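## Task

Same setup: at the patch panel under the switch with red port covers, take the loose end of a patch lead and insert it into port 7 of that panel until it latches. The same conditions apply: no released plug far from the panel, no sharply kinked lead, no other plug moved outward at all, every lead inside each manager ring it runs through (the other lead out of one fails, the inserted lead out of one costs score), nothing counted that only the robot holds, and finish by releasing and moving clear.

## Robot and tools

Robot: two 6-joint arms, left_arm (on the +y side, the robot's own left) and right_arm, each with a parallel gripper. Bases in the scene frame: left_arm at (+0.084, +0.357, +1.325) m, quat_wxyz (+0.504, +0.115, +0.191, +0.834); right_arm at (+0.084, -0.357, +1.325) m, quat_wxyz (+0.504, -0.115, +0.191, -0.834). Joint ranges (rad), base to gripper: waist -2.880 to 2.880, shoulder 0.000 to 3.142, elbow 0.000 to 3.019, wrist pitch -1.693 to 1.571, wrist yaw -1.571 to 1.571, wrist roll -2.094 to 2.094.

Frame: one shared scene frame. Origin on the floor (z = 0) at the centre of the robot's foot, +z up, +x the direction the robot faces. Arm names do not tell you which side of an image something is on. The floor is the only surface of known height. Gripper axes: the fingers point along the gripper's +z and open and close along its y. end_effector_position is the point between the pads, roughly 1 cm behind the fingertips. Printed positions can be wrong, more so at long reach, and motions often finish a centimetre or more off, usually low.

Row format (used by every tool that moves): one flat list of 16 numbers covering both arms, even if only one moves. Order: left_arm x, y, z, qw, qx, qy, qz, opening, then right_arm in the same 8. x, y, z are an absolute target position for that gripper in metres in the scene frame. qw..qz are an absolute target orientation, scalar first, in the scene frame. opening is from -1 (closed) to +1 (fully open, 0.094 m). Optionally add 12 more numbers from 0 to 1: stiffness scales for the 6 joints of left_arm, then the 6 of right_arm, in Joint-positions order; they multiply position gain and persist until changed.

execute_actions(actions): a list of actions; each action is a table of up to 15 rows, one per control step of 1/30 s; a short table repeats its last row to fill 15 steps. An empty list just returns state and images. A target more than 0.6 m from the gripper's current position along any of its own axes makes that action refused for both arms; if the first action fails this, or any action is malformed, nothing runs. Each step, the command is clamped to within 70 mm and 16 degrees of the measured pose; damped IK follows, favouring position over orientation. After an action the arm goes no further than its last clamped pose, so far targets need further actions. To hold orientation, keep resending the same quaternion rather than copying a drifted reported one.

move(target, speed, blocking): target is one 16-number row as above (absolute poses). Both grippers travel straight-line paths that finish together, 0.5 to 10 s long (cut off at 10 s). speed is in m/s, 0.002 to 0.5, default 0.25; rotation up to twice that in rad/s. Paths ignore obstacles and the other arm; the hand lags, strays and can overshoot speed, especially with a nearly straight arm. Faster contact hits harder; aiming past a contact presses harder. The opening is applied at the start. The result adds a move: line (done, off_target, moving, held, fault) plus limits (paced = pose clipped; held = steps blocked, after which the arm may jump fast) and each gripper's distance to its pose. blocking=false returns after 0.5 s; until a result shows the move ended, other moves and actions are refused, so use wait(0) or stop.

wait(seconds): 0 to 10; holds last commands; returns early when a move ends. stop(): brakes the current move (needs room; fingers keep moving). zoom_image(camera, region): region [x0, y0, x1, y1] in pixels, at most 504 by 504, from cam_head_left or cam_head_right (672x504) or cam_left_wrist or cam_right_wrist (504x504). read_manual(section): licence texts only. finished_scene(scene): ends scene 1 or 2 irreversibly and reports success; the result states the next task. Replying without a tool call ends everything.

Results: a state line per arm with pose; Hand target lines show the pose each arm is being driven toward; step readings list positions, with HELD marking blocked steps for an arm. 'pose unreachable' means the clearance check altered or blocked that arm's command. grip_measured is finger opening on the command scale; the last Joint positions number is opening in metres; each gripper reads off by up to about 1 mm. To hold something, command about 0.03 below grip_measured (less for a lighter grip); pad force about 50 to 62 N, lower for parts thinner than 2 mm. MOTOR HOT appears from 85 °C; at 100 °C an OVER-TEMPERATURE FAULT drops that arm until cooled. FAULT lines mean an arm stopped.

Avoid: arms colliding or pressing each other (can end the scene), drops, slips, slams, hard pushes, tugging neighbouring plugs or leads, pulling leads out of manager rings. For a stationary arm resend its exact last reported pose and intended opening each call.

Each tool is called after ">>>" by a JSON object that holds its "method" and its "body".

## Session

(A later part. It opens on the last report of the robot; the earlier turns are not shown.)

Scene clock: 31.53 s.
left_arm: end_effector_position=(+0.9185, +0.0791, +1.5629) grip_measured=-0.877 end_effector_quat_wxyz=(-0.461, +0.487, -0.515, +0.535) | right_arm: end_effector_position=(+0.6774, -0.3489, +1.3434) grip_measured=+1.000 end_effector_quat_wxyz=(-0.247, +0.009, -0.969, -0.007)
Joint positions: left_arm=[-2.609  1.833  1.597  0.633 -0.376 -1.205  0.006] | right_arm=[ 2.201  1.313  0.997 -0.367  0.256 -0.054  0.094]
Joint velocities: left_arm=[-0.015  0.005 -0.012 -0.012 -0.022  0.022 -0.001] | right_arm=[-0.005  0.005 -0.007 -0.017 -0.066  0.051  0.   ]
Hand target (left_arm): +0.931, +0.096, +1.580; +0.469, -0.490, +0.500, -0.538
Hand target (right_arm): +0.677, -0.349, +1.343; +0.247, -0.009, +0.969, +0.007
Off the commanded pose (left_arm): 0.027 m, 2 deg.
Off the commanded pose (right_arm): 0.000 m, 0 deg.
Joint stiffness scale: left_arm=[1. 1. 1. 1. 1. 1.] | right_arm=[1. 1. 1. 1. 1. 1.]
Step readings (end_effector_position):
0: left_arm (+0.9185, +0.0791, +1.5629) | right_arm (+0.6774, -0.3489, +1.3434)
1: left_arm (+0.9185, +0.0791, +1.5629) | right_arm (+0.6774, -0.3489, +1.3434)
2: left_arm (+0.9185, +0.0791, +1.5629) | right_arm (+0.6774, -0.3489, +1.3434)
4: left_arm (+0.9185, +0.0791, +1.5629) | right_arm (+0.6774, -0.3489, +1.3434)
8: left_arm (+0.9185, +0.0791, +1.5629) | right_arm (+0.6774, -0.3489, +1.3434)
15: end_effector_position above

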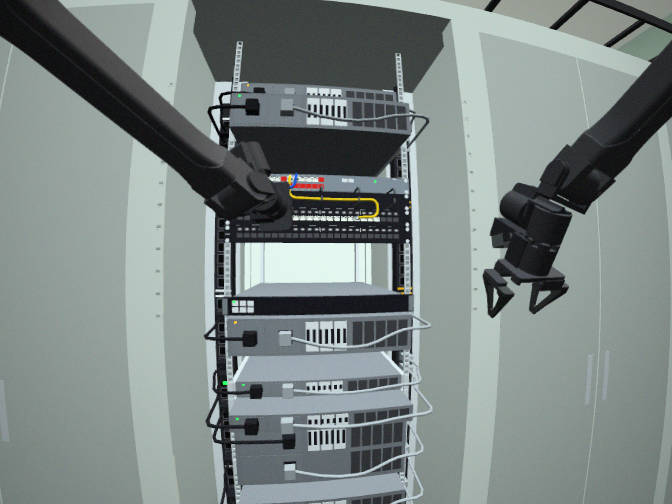

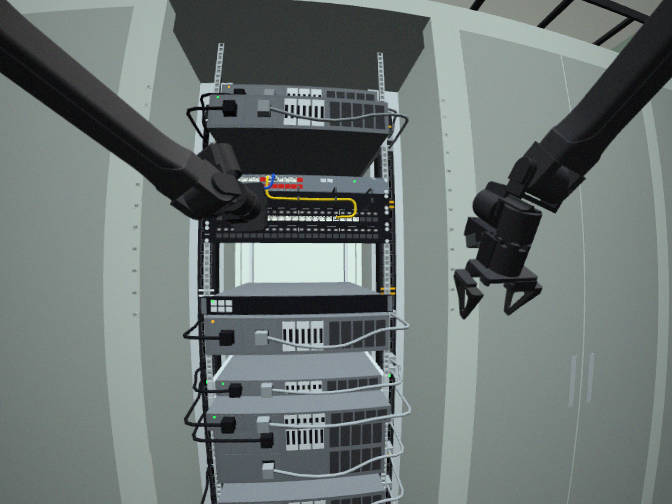

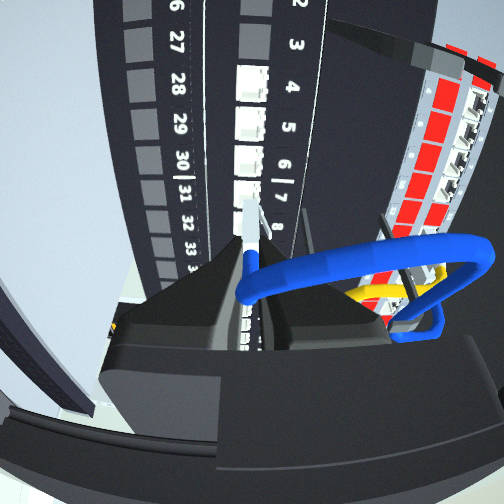

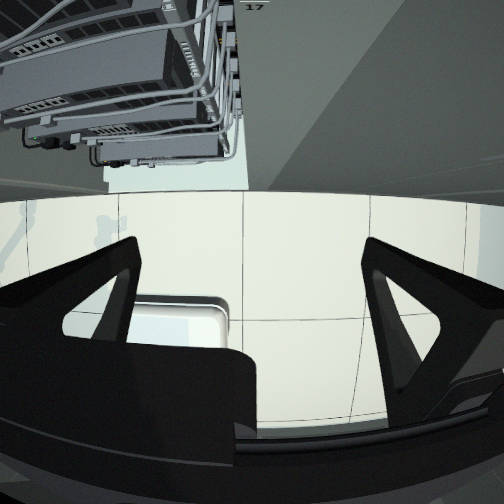

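>>> {"method": "execute_actions", "body": {"actions": [[[0.935,0.100,1.580,0.471,-0.494,0.500,-0.535,-0.91,0.6774,-0.3489,1.3434,0.247,-0.009,0.969,0.007,1]]]}}

>>> {"method": "zoom_image", "body": {"camera": "cam_left_wrist", "region": [190,130,310,270]}}

Scene clock: 32.17 s.
left_arm: end_effector_position=(+0.9196, +0.0814, +1.5609) grip_measured=-0.877 end_effector_quat_wxyz=(-0.461, +0.488, -0.515, +0.533) | right_arm: end_effector_position=(+0.6774, -0.3489, +1.3434) grip_measured=+1.000 end_effector_quat_wxyz=(-0.247, +0.009, -0.969, -0.007)
Joint positions: left_arm=[-2.605  1.833  1.597  0.628 -0.378 -1.206  0.006] | right_arm=[ 2.201  1.313  0.997 -0.367  0.256 -0.054  0.094]
Joint velocities: left_arm=[ 0.015 -0.005 -0.012 -0.002  0.066 -0.081 -0.   ] | right_arm=[-0.005 -0.005  0.007 -0.007  0.081  0.037  0.   ]
Hand target (left_arm): +0.933, +0.101, +1.580; +0.471, -0.493, +0.499, -0.535
Hand target (right_arm): +0.677, -0.349, +1.343; +0.247, -0.009, +0.969, +0.007
Off the commanded pose (left_arm): 0.031 m, 2 deg.
Off the commanded pose (right_arm): 0.000 m, 0 deg.
Joint stiffness scale: left_arm=[1. 1. 1. 1. 1. 1.] | right_arm=[1. 1. 1. 1. 1. 1.]
Step readings (end_effector_position):
0: left_arm (+0.9185, +0.0791, +1.5629) | right_arm (+0.6774, -0.3489, +1.3434)
1: left_arm (+0.9185, +0.0791, +1.5627) | right_arm (+0.6774, -0.3489, +1.3434)
2: left_arm (+0.9186, +0.0793, +1.5624) | right_arm (+0.6774, -0.3489, +1.3434)
4: left_arm (+0.9188, +0.0798, +1.5618) | right_arm (+0.6774, -0.3489, +1.3434)
8: left_arm (+0.9195, +0.0812, +1.5610) | right_arm (+0.6774, -0.3489, +1.3434)
15: end_effector_position above

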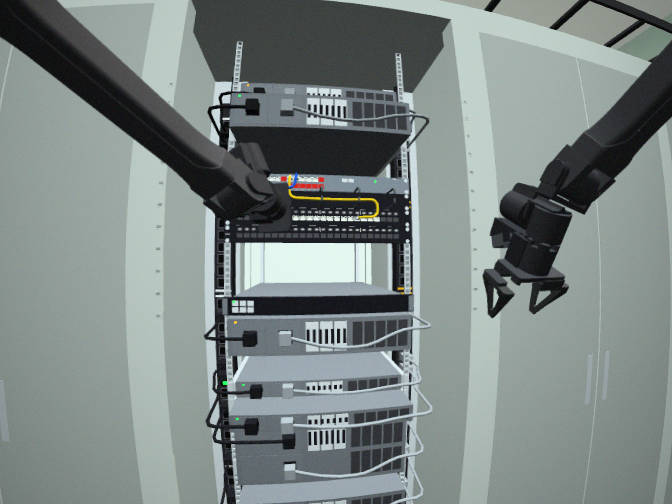

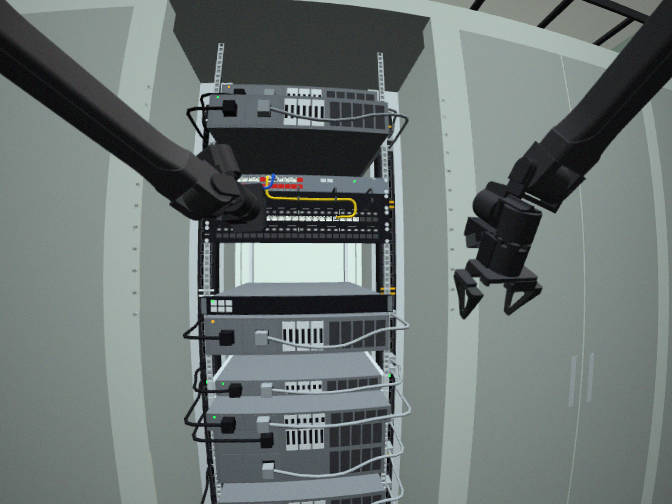

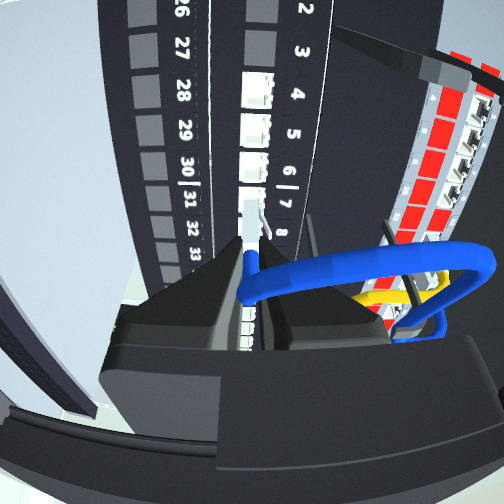

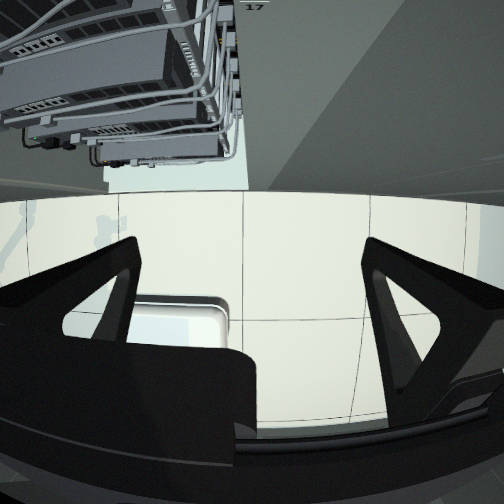

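Region (190, 130, 310, 270) of cam_left_wrist's 504x504 image, scaled by 3.600, with more detail than that image has; it fills the left 432 columns of this view, and the rest is white.

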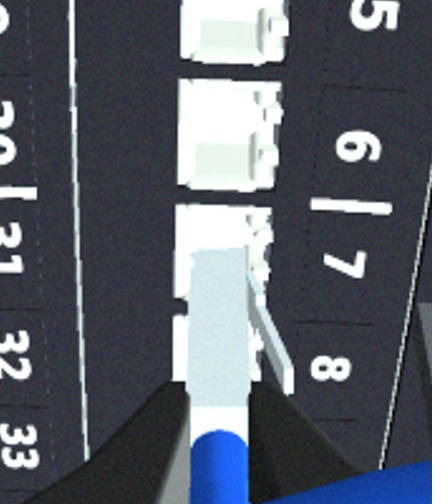

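>>> {"method": "execute_actions", "body": {"actions": [[[0.940,0.101,1.580,0.475,-0.490,0.5047,-0.5306,-0.91,0.6774,-0.3489,1.3434,0.247,-0.009,0.969,0.007,1]]]}}

>>> {"method": "zoom_image", "body": {"camera": "cam_left_wrist", "region": [190,130,310,270]}}

Scene clock: 32.93 s.
left_arm: end_effector_position=(+0.9207, +0.0832, +1.5574) grip_measured=-0.877 end_effector_quat_wxyz=(-0.460, +0.489, -0.519, +0.529) | right_arm: end_effector_position=(+0.6774, -0.3489, +1.3434) grip_measured=+1.000 end_effector_quat_wxyz=(-0.247, +0.009, -0.969, -0.007)
Joint positions: left_arm=[-2.601  1.833  1.597  0.617 -0.378 -1.206  0.006] | right_arm=[ 2.201  1.313  0.997 -0.367  0.256 -0.054  0.094]
Joint velocities: left_arm=[-0.015 -0.005 -0.007 -0.002  0.022  0.022 -0.   ] | right_arm=[-0.005 -0.005 -0.007  0.007  0.051  0.037  0.   ]
Hand target (left_arm): +0.937, +0.102, +1.580; +0.475, -0.490, +0.504, -0.530
Hand target (right_arm): +0.677, -0.349, +1.343; +0.247, -0.009, +0.969, +0.007
Off the commanded pose (left_arm): 0.035 m, 2 deg.
Off the commanded pose (right_arm): 0.000 m, 0 deg.
Joint stiffness scale: left_arm=[1. 1. 1. 1. 1. 1.] | right_arm=[1. 1. 1. 1. 1. 1.]
Step readings (end_effector_position):
0: left_arm (+0.9196, +0.0814, +1.5609) | right_arm (+0.6774, -0.3489, +1.3434)
1: left_arm (+0.9197, +0.0815, +1.5604) | right_arm (+0.6774, -0.3489, +1.3434)
2: left_arm (+0.9196, +0.0812, +1.5596) | right_arm (+0.6774, -0.3489, +1.3434)
4: left_arm (+0.9199, +0.0816, +1.5585) | right_arm (+0.6774, -0.3489, +1.3434)
8: left_arm (+0.9206, +0.0830, +1.5575) | right_arm (+0.6774, -0.3489, +1.3434)
15: end_effector_position above

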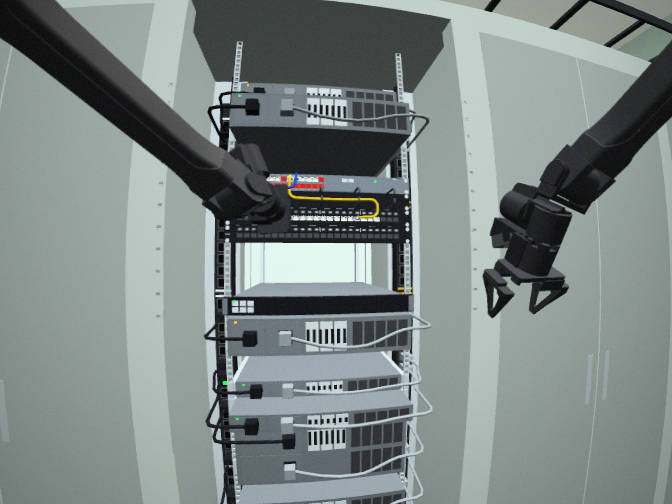

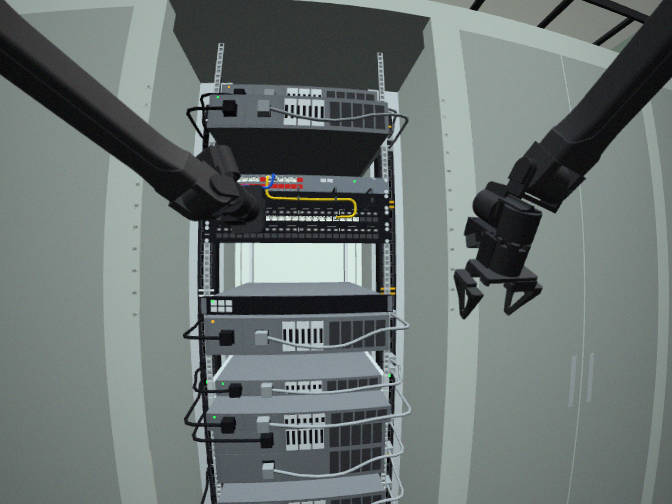

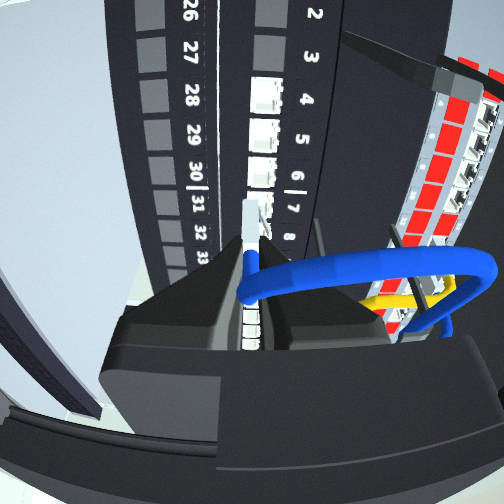

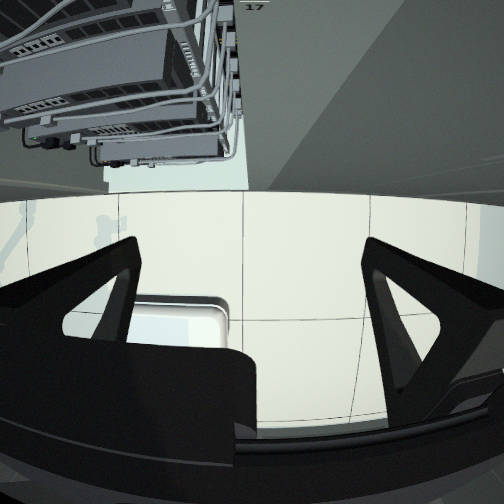

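Region (190, 130, 310, 270) of cam_left_wrist's 504x504 image, scaled by 3.600, with more detail than that image has; it fills the left 432 columns of this view, and the rest is white.

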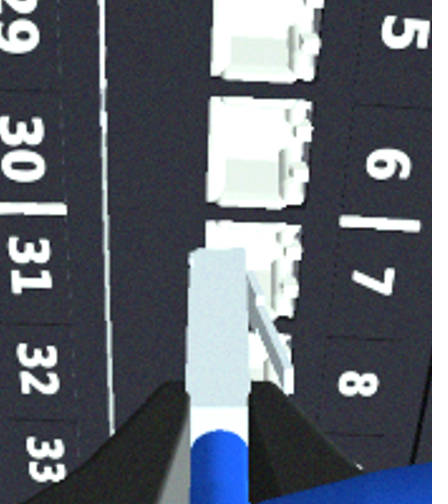

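>>> {"method": "execute_actions", "body": {"actions": [[[0.942,0.099,1.581,0.479,-0.485,0.5006,-0.535,-0.91,0.6774,-0.3489,1.3434,0.247,-0.009,0.969,0.007,1]]]}}

>>> {"method": "zoom_image", "body": {"camera": "cam_left_wrist", "region": [190,130,310,270]}}

Scene clock: 33.63 s.
left_arm: end_effector_position=(+0.9213, +0.0825, +1.5594) grip_measured=-0.877 end_effector_quat_wxyz=(-0.461, +0.485, -0.521, +0.530) | right_arm: end_effector_position=(+0.6774, -0.3489, +1.3434) grip_measured=+1.000 end_effector_quat_wxyz=(-0.247, +0.009, -0.969, -0.007)
Joint positions: left_arm=[-2.601  1.833  1.6    0.617 -0.371 -1.2    0.006] | right_arm=[ 2.201  1.313  0.997 -0.367  0.256 -0.054  0.094]
Joint velocities: left_arm=[-0.015  0.005 -0.002 -0.007 -0.022  0.007  0.   ] | right_arm=[-0.005 -0.005 -0.002 -0.017  0.037 -0.066  0.   ]
Hand target (left_arm): +0.939, +0.100, +1.581; +0.479, -0.485, +0.500, -0.535
Hand target (right_arm): +0.677, -0.349, +1.343; +0.247, -0.009, +0.969, +0.007
Off the commanded pose (left_arm): 0.034 m, 3 deg.
Off the commanded pose (right_arm): 0.000 m, 0 deg.
Joint stiffness scale: left_arm=[1. 1. 1. 1. 1. 1.] | right_arm=[1. 1. 1. 1. 1. 1.]
Step readings (end_effector_position):
0: left_arm (+0.9207, +0.0832, +1.5574) | right_arm (+0.6774, -0.3489, +1.3434)
1: left_arm (+0.9206, +0.0827, +1.5576) | right_arm (+0.6774, -0.3489, +1.3434)
2: left_arm (+0.9207, +0.0824, +1.5579) | right_arm (+0.6774, -0.3489, +1.3434)
4: left_arm (+0.9208, +0.0823, +1.5584) | right_arm (+0.6774, -0.3489, +1.3434)
8: left_arm (+0.9213, +0.0825, +1.5594) | right_arm (+0.6774, -0.3489, +1.3434)
15: end_effector_position above

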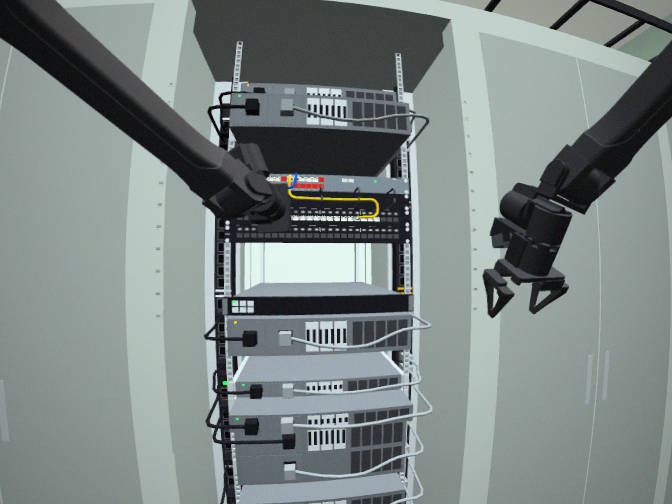

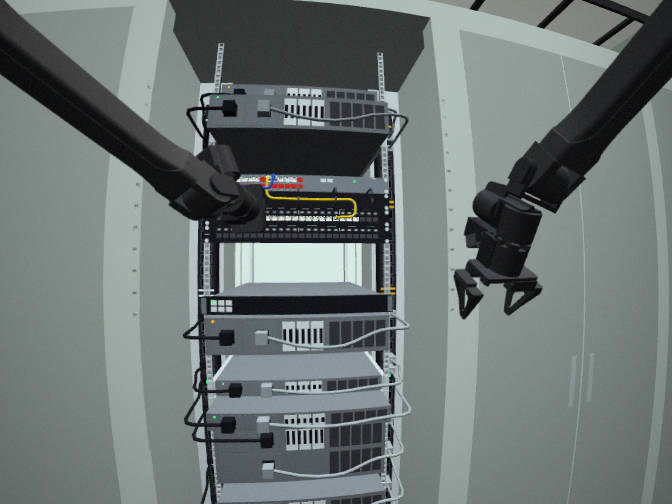

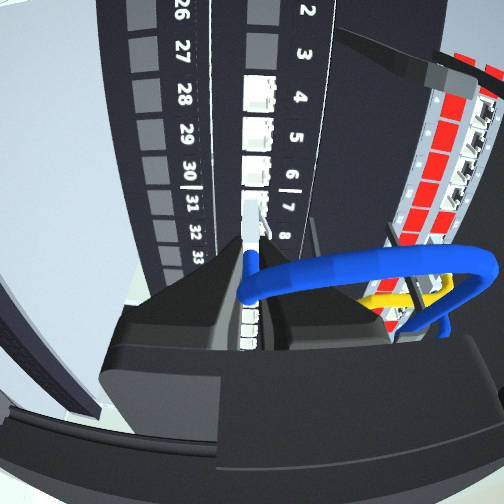

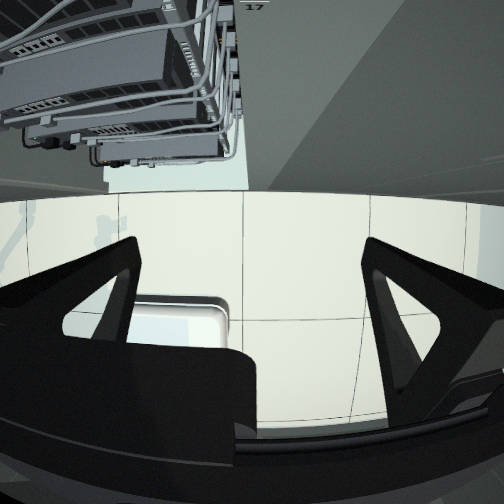

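Region (190, 130, 310, 270) of cam_left_wrist's 504x504 image, scaled by 3.600, with more detail than that image has; it fills the left 432 columns of this view, and the rest is white.

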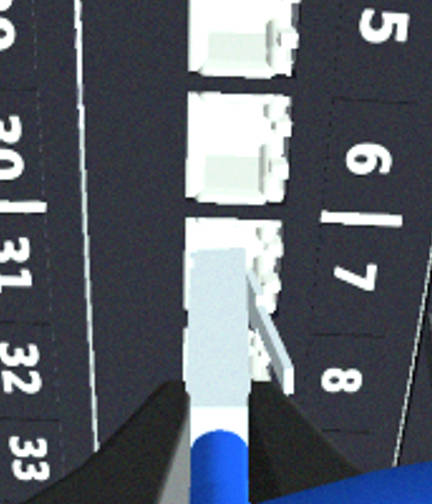

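>>> {"method": "execute_actions", "body": {"actions": [[[0.946,0.099,1.580,0.481,-0.483,0.4985,-0.537,-0.91,0.6774,-0.3489,1.3434,0.247,-0.009,0.969,0.007,1]]]}}

>>> {"method": "zoom_image", "body": {"camera": "cam_left_wrist", "region": [190,130,310,270]}}

Scene clock: 34.30 s.
left_arm: end_effector_position=(+0.9259, +0.0850, +1.5625) grip_measured=-0.877 end_effector_quat_wxyz=(-0.463, +0.484, -0.518, +0.532) | right_arm: end_effector_position=(+0.6774, -0.3489, +1.3434) grip_measured=+1.000 end_effector_quat_wxyz=(-0.247, +0.009, -0.969, -0.007)
Joint positions: left_arm=[-2.596  1.837  1.614  0.617 -0.364 -1.199  0.006] | right_arm=[ 2.201  1.313  0.997 -0.367  0.256 -0.054  0.094]
Joint velocities: left_arm=[-0.015 -0.015 -0.007  0.012  0.007 -0.066  0.   ] | right_arm=[ 0.005 -0.005  0.002  0.002  0.007  0.022  0.   ]
Hand target (left_arm): +0.943, +0.100, +1.580; +0.480, -0.483, +0.498, -0.537
Hand target (right_arm): +0.677, -0.349, +1.343; +0.247, -0.009, +0.969, +0.007
Off the commanded pose (left_arm): 0.030 m, 3 deg.
Off the commanded pose (right_arm): 0.000 m, 0 deg.
Joint stiffness scale: left_arm=[1. 1. 1. 1. 1. 1.] | right_arm=[1. 1. 1. 1. 1. 1.]
Step readings (end_effector_position):
0: left_arm (+0.9213, +0.0825, +1.5594) | right_arm (+0.6774, -0.3489, +1.3434)
1: left_arm (+0.9215, +0.0822, +1.5597) | right_arm (+0.6774, -0.3489, +1.3434)
2: left_arm (+0.9221, +0.0821, +1.5604) | right_arm (+0.6774, -0.3489, +1.3434)
4: left_arm (+0.9235, +0.0825, +1.5610) | right_arm (+0.6774, -0.3489, +1.3434)
8: left_arm (+0.9254, +0.0845, +1.5624) | right_arm (+0.6774, -0.3489, +1.3434)
15: end_effector_position above

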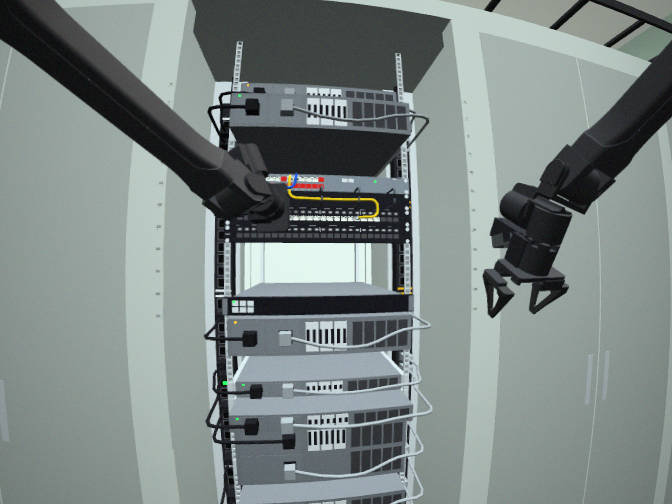

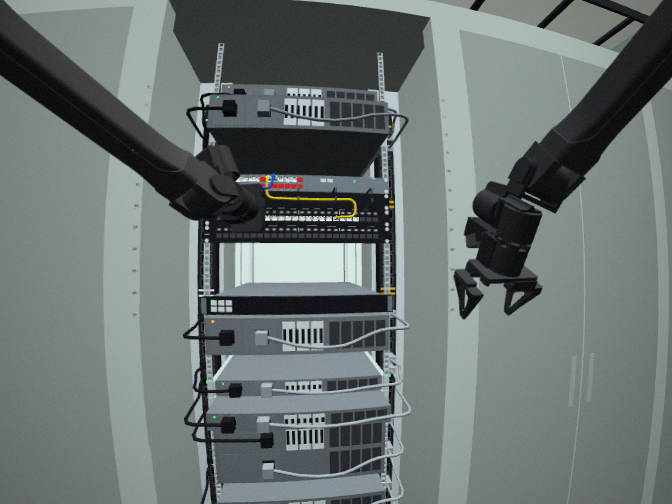

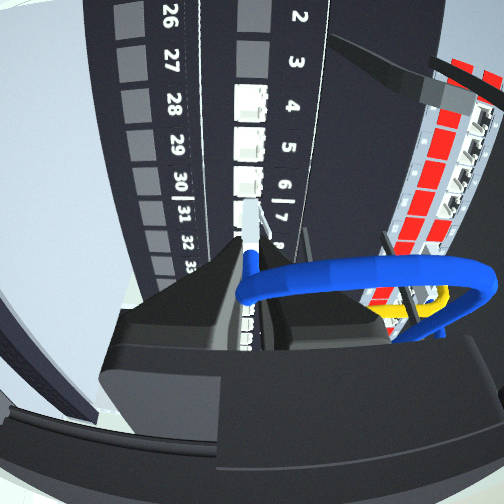

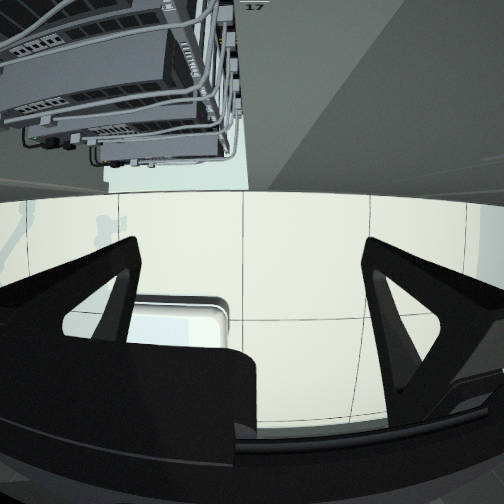

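Region (190, 130, 310, 270) of cam_left_wrist's 504x504 image, scaled by 3.600, with more detail than that image has; it fills the left 432 columns of this view, and the rest is white.

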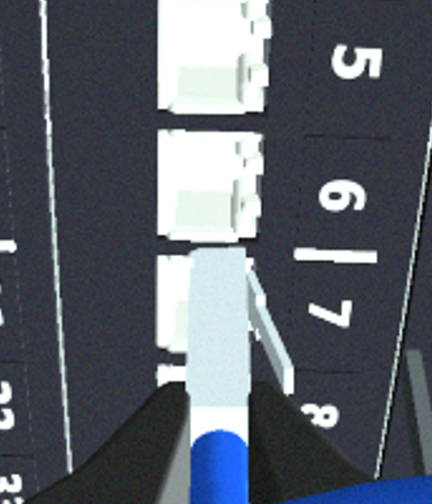

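>>> {"method": "execute_actions", "body": {"actions": [[[0.945,0.096,1.577,0.476,-0.479,0.503,-0.541,-0.91,0.6774,-0.3489,1.3434,0.247,-0.009,0.969,0.007,1]]]}}

>>> {"method": "zoom_image", "body": {"camera": "cam_left_wrist", "region": [190,130,310,270]}}

Scene clock: 35.00 s.
left_arm: end_effector_position=(+0.9257, +0.0819, +1.5618) grip_measured=-0.877 end_effector_quat_wxyz=(-0.461, +0.478, -0.520, +0.537) | right_arm: end_effector_position=(+0.6774, -0.3489, +1.3434) grip_measured=+1.000 end_effector_quat_wxyz=(-0.247, +0.009, -0.969, -0.007)
Joint positions: left_arm=[-2.595  1.84   1.614  0.617 -0.347 -1.199  0.006] | right_arm=[ 2.201  1.313  0.997 -0.367  0.256 -0.054  0.094]
Joint velocities: left_arm=[ 0.005  0.015 -0.002 -0.007 -0.007  0.007  0.   ] | right_arm=[-0.024 -0.015  0.012 -0.022  0.007  0.022  0.   ]
Hand target (left_arm): +0.943, +0.097, +1.577; +0.476, -0.479, +0.502, -0.541
Hand target (right_arm): +0.677, -0.349, +1.343; +0.247, -0.009, +0.969, +0.007
Off the commanded pose (left_arm): 0.028 m, 3 deg.
Off the commanded pose (right_arm): 0.000 m, 0 deg.
Joint stiffness scale: left_arm=[1. 1. 1. 1. 1. 1.] | right_arm=[1. 1. 1. 1. 1. 1.]
Step readings (end_effector_position):
0: left_arm (+0.9259, +0.0848, +1.5619) | right_arm (+0.6774, -0.3489, +1.3434)
1: left_arm (+0.9259, +0.0839, +1.5623) | right_arm (+0.6774, -0.3489, +1.3434)
2: left_arm (+0.9258, +0.0829, +1.5624) | right_arm (+0.6774, -0.3489, +1.3434)
4: left_arm (+0.9257, +0.0824, +1.5626) | right_arm (+0.6774, -0.3489, +1.3434)
8: left_arm (+0.9257, +0.0821, +1.5621) | right_arm (+0.6774, -0.3489, +1.3434)
15: end_effector_position above

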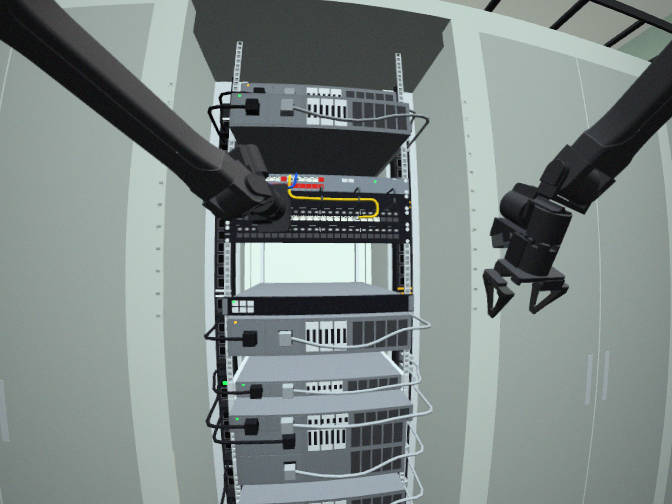

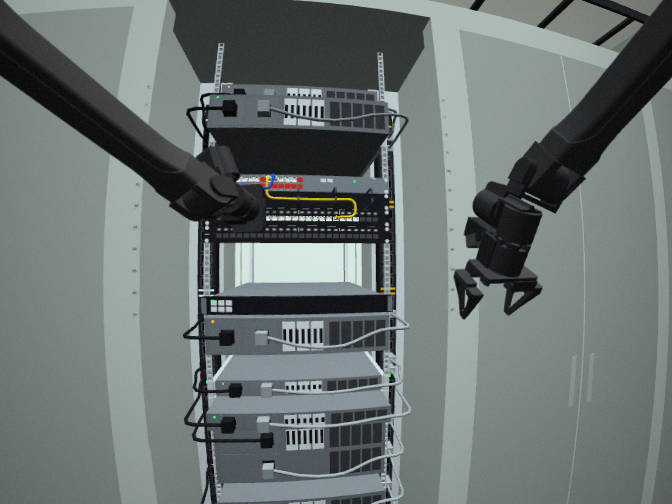

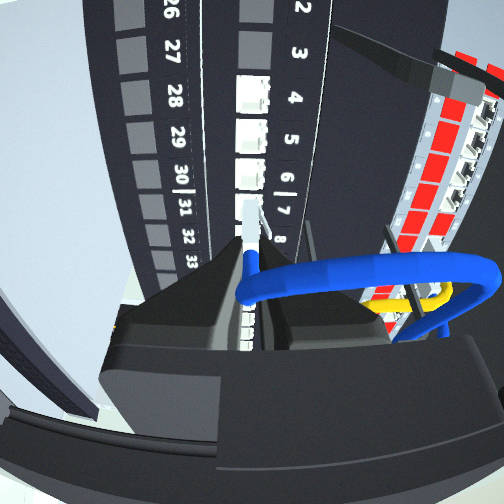

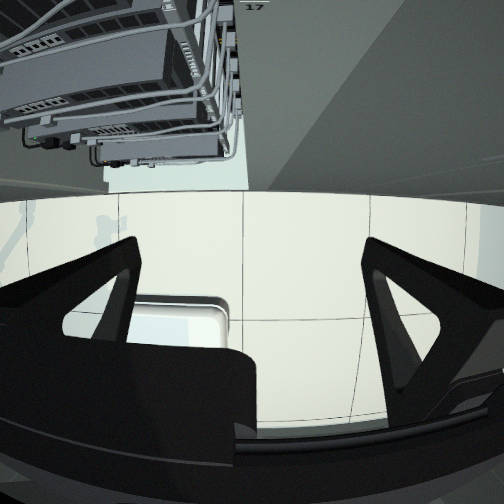

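Region (190, 130, 310, 270) of cam_left_wrist's 504x504 image, scaled by 3.600, with more detail than that image has; it fills the left 432 columns of this view, and the rest is white.

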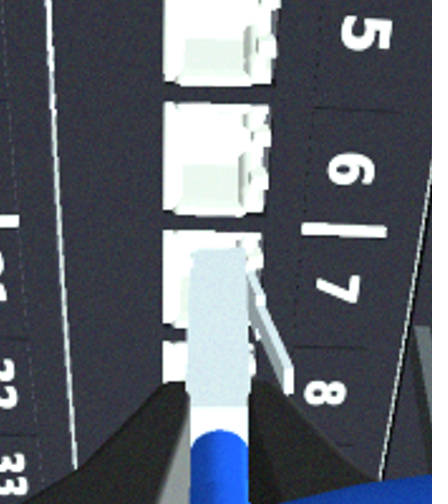

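>>> {"method": "execute_actions", "body": {"actions": [[[0.945,0.097,1.5745,0.476,-0.479,0.503,-0.541,-0.91,0.6774,-0.3489,1.3434,0.247,-0.009,0.969,0.007,1]]]}}

>>> {"method": "zoom_image", "body": {"camera": "cam_left_wrist", "region": [190,130,310,270]}}

Scene clock: 35.63 s.
left_arm: end_effector_position=(+0.9264, +0.0830, +1.5606) grip_measured=-0.877 end_effector_quat_wxyz=(-0.461, +0.478, -0.521, +0.537) | right_arm: end_effector_position=(+0.6774, -0.3489, +1.3434) grip_measured=+1.000 end_effector_quat_wxyz=(-0.247, +0.009, -0.969, -0.007)
Joint positions: left_arm=[-2.593  1.84   1.614  0.617 -0.345 -1.199  0.006] | right_arm=[ 2.201  1.313  0.997 -0.367  0.256 -0.054  0.094]
Joint velocities: left_arm=[-0.015 -0.005  0.012  0.007 -0.007  0.066  0.001] | right_arm=[-0.005 -0.015 -0.012 -0.007  0.051 -0.066  0.   ]
Hand target (left_arm): +0.943, +0.098, +1.575; +0.475, -0.479, +0.503, -0.541
Hand target (right_arm): +0.677, -0.349, +1.343; +0.247, -0.009, +0.969, +0.007
Off the commanded pose (left_arm): 0.027 m, 3 deg.
Off the commanded pose (right_arm): 0.000 m, 0 deg.
Joint stiffness scale: left_arm=[1. 1. 1. 1. 1. 1.] | right_arm=[1. 1. 1. 1. 1. 1.]
Step readings (end_effector_position):
0: left_arm (+0.9257, +0.0819, +1.5618) | right_arm (+0.6774, -0.3489, +1.3434)
1: left_arm (+0.9257, +0.0818, +1.5619) | right_arm (+0.6774, -0.3489, +1.3434)
2: left_arm (+0.9258, +0.0818, +1.5618) | right_arm (+0.6774, -0.3489, +1.3434)
4: left_arm (+0.9260, +0.0822, +1.5613) | right_arm (+0.6774, -0.3489, +1.3434)
8: left_arm (+0.9264, +0.0830, +1.5606) | right_arm (+0.6774, -0.3489, +1.3434)
15: end_effector_position above

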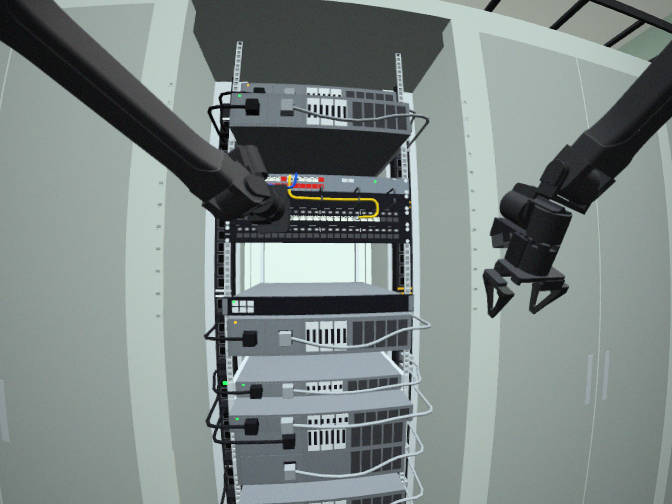

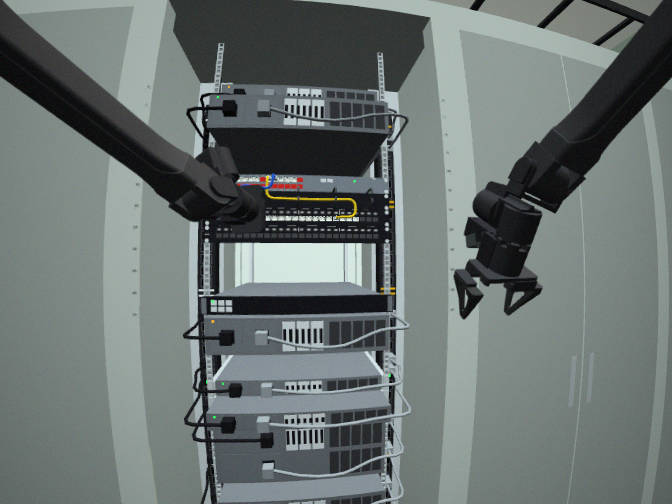

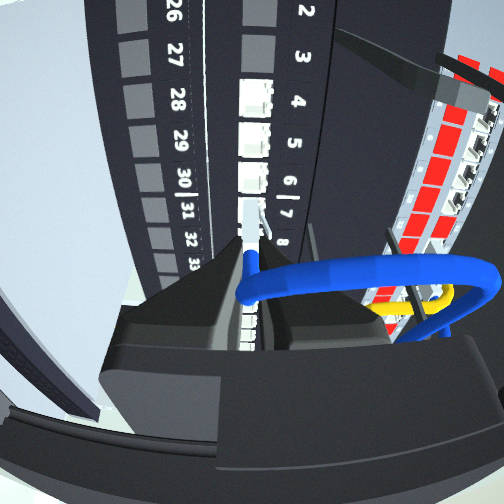

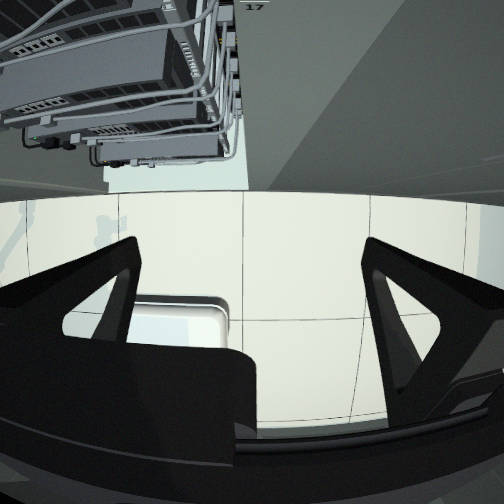

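Region (190, 130, 310, 270) of cam_left_wrist's 504x504 image, scaled by 3.600, with more detail than that image has; it fills the left 432 columns of this view, and the rest is white.

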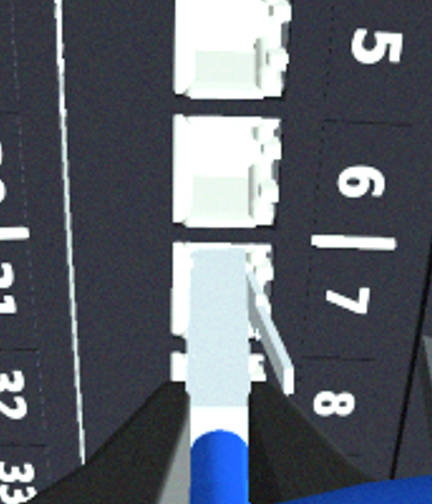

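>>> {"method": "execute_actions", "body": {"actions": [[[0.946,0.093,1.5765,0.4745,-0.4775,0.5045,-0.5425,-0.91,0.6774,-0.3489,1.3434,0.247,-0.009,0.969,0.007,1]]]}}

>>> {"method": "zoom_image", "body": {"camera": "cam_left_wrist", "region": [190,130,310,270]}}

Scene clock: 36.27 s.
left_arm: end_effector_position=(+0.9270, +0.0817, +1.5592) grip_measured=-0.877 end_effector_quat_wxyz=(-0.460, +0.477, -0.521, +0.537) | right_arm: end_effector_position=(+0.6774, -0.3489, +1.3434) grip_measured=+1.000 end_effector_quat_wxyz=(-0.247, +0.009, -0.969, -0.007)
Joint positions: left_arm=[-2.593  1.844  1.617  0.617 -0.343 -1.199  0.006] | right_arm=[ 2.201  1.313  0.997 -0.367  0.256 -0.054  0.094]
Joint velocities: left_arm=[-0.015 -0.005  0.007  0.007  0.007 -0.022 -0.   ] | right_arm=[-0.015 -0.015  0.012  0.002  0.022 -0.007  0.   ]
Hand target (left_arm): +0.944, +0.094, +1.576; +0.474, -0.477, +0.504, -0.542
Hand target (right_arm): +0.677, -0.349, +1.343; +0.247, -0.009, +0.969, +0.007
Off the commanded pose (left_arm): 0.028 m, 3 deg.
Off the commanded pose (right_arm): 0.000 m, 0 deg.
Joint stiffness scale: left_arm=[1. 1. 1. 1. 1. 1.] | right_arm=[1. 1. 1. 1. 1. 1.]
Step readings (end_effector_position):
0: left_arm (+0.9264, +0.0830, +1.5606) | right_arm (+0.6774, -0.3489, +1.3434)
1: left_arm (+0.9264, +0.0828, +1.5604) | right_arm (+0.6774, -0.3489, +1.3434)
2: left_arm (+0.9266, +0.0827, +1.5605) | right_arm (+0.6774, -0.3489, +1.3434)
4: left_arm (+0.9269, +0.0824, +1.5605) | right_arm (+0.6774, -0.3489, +1.3434)
8: left_arm (+0.9270, +0.0818, +1.5595) | right_arm (+0.6774, -0.3489, +1.3434)
15: end_effector_position above

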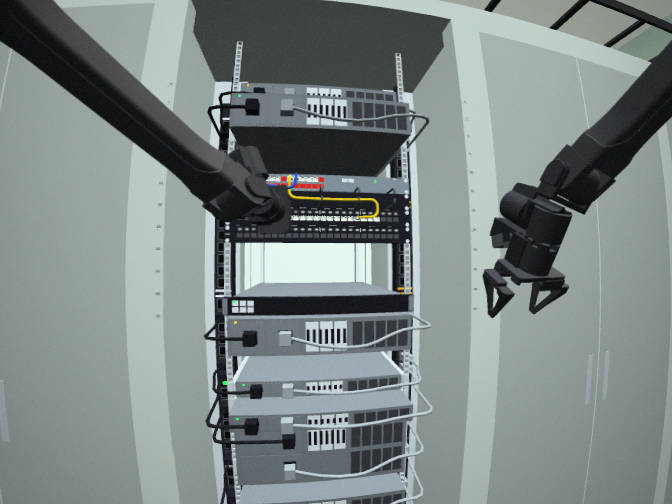

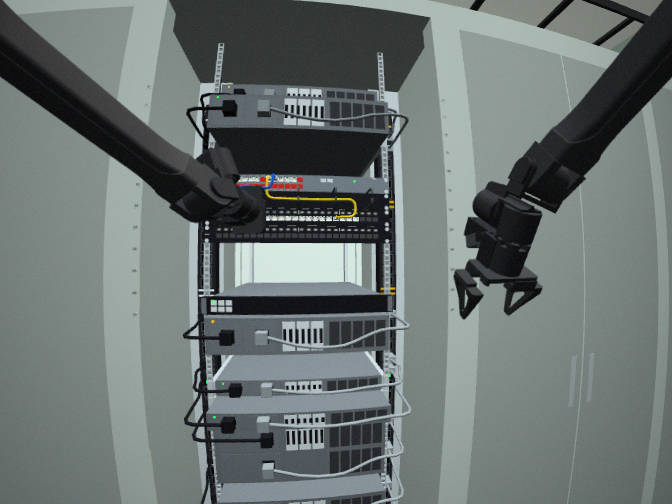

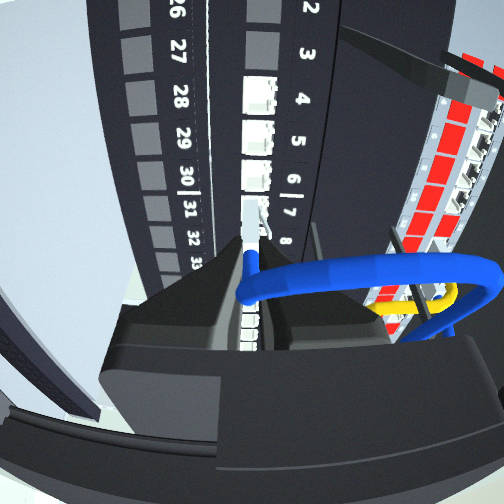

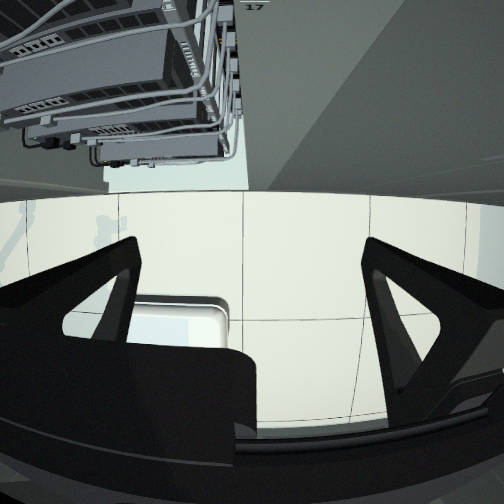

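Region (190, 130, 310, 270) of cam_left_wrist's 504x504 image, scaled by 3.600, with more detail than that image has; it fills the left 432 columns of this view, and the rest is white.

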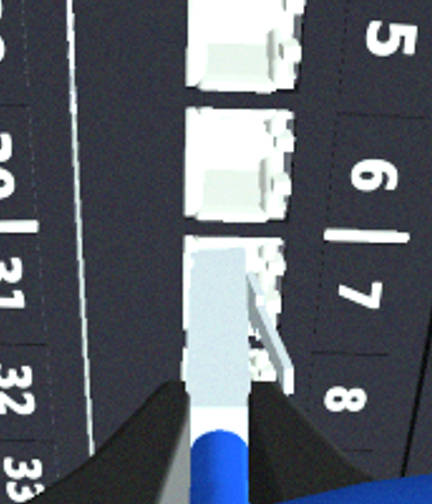

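1 mm low; elbow push raises and advances.

>>> {"method": "execute_actions", "body": {"actions": [[[0.948,0.093,1.579,0.4765,-0.475,0.5025,-0.5445,-0.91,0.6774,-0.3489,1.3434,0.247,-0.009,0.969,0.007,1]]]}}

>>> {"method": "zoom_image", "body": {"camera": "cam_left_wrist", "region": [190,130,310,270]}}

Scene clock: 36.93 s.
left_arm: end_effector_position=(+0.9281, +0.0810, +1.5606) grip_measured=-0.877 end_effector_quat_wxyz=(-0.460, +0.476, -0.521, +0.539) | right_arm: end_effector_position=(+0.6774, -0.3489, +1.3434) grip_measured=+1.000 end_effector_quat_wxyz=(-0.247, +0.009, -0.969, -0.007)
Joint positions: left_arm=[-2.593  1.847  1.622  0.617 -0.339 -1.199  0.006] | right_arm=[ 2.201  1.313  0.997 -0.367  0.256 -0.054  0.094]
Joint velocities: left_arm=[-0.005 -0.015 -0.002 -0.007  0.007 -0.139 -0.   ] | right_arm=[-0.005 -0.005 -0.007 -0.017 -0.051  0.051  0.   ]
Hand target (left_arm): +0.945, +0.094, +1.579; +0.476, -0.475, +0.502, -0.544
Hand target (right_arm): +0.677, -0.349, +1.343; +0.247, -0.009, +0.969, +0.007
Off the commanded pose (left_arm): 0.030 m, 3 deg.
Off the commanded pose (right_arm): 0.000 m, 0 deg.
Joint stiffness scale: left_arm=[1. 1. 1. 1. 1. 1.] | right_arm=[1. 1. 1. 1. 1. 1.]
Step readings (end_effector_position):
0: left_arm (+0.9270, +0.0817, +1.5592) | right_arm (+0.6774, -0.3489, +1.3434)
1: left_arm (+0.9272, +0.0813, +1.5594) | right_arm (+0.6774, -0.3489, +1.3434)
2: left_arm (+0.9274, +0.0812, +1.5598) | right_arm (+0.6774, -0.3489, +1.3434)
4: left_arm (+0.9281, +0.0810, +1.5606) | right_arm (+0.6774, -0.3489, +1.3434)
8: left_arm (+0.9281, +0.0810, +1.5606) | right_arm (+0.6774, -0.3489, +1.3434)
15: end_effector_position above

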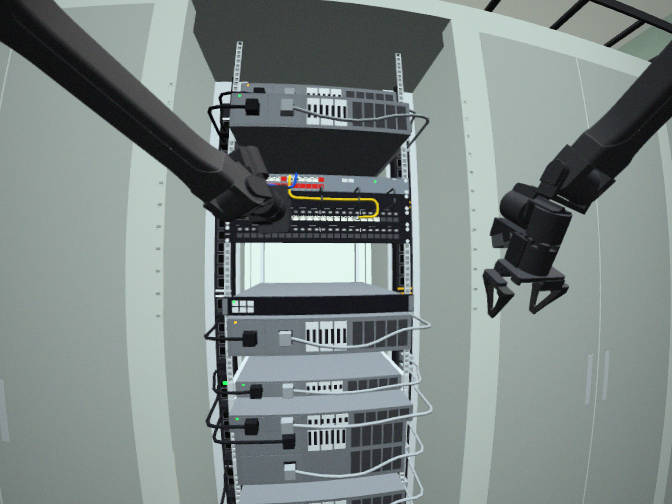

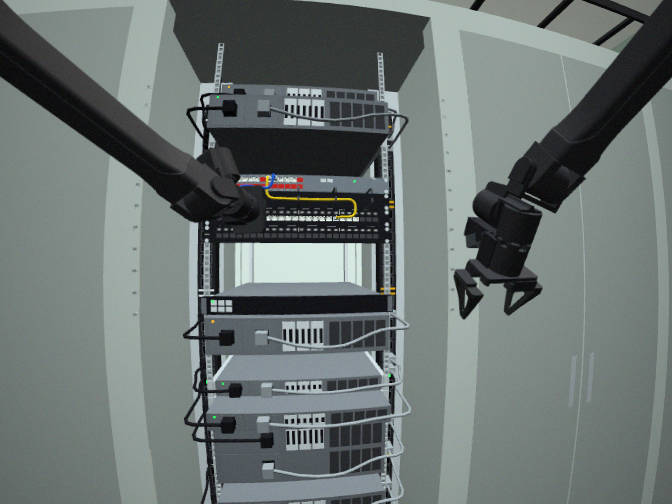

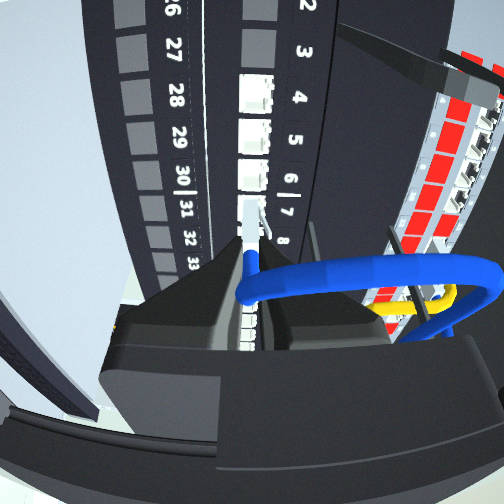

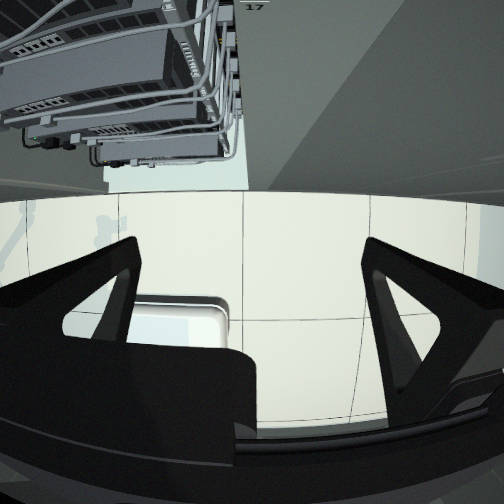

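Region (190, 130, 310, 270) of cam_left_wrist's 504x504 image, scaled by 3.600, with more detail than that image has; it fills the left 432 columns of this view, and the rest is white.

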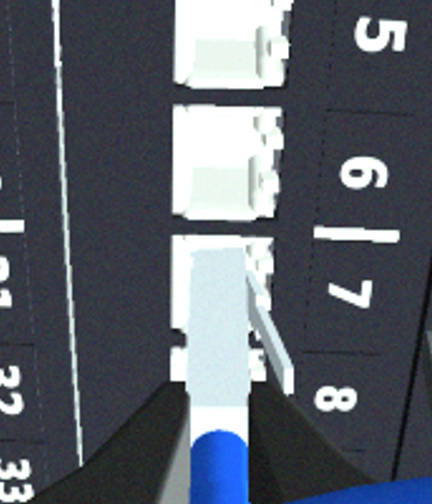

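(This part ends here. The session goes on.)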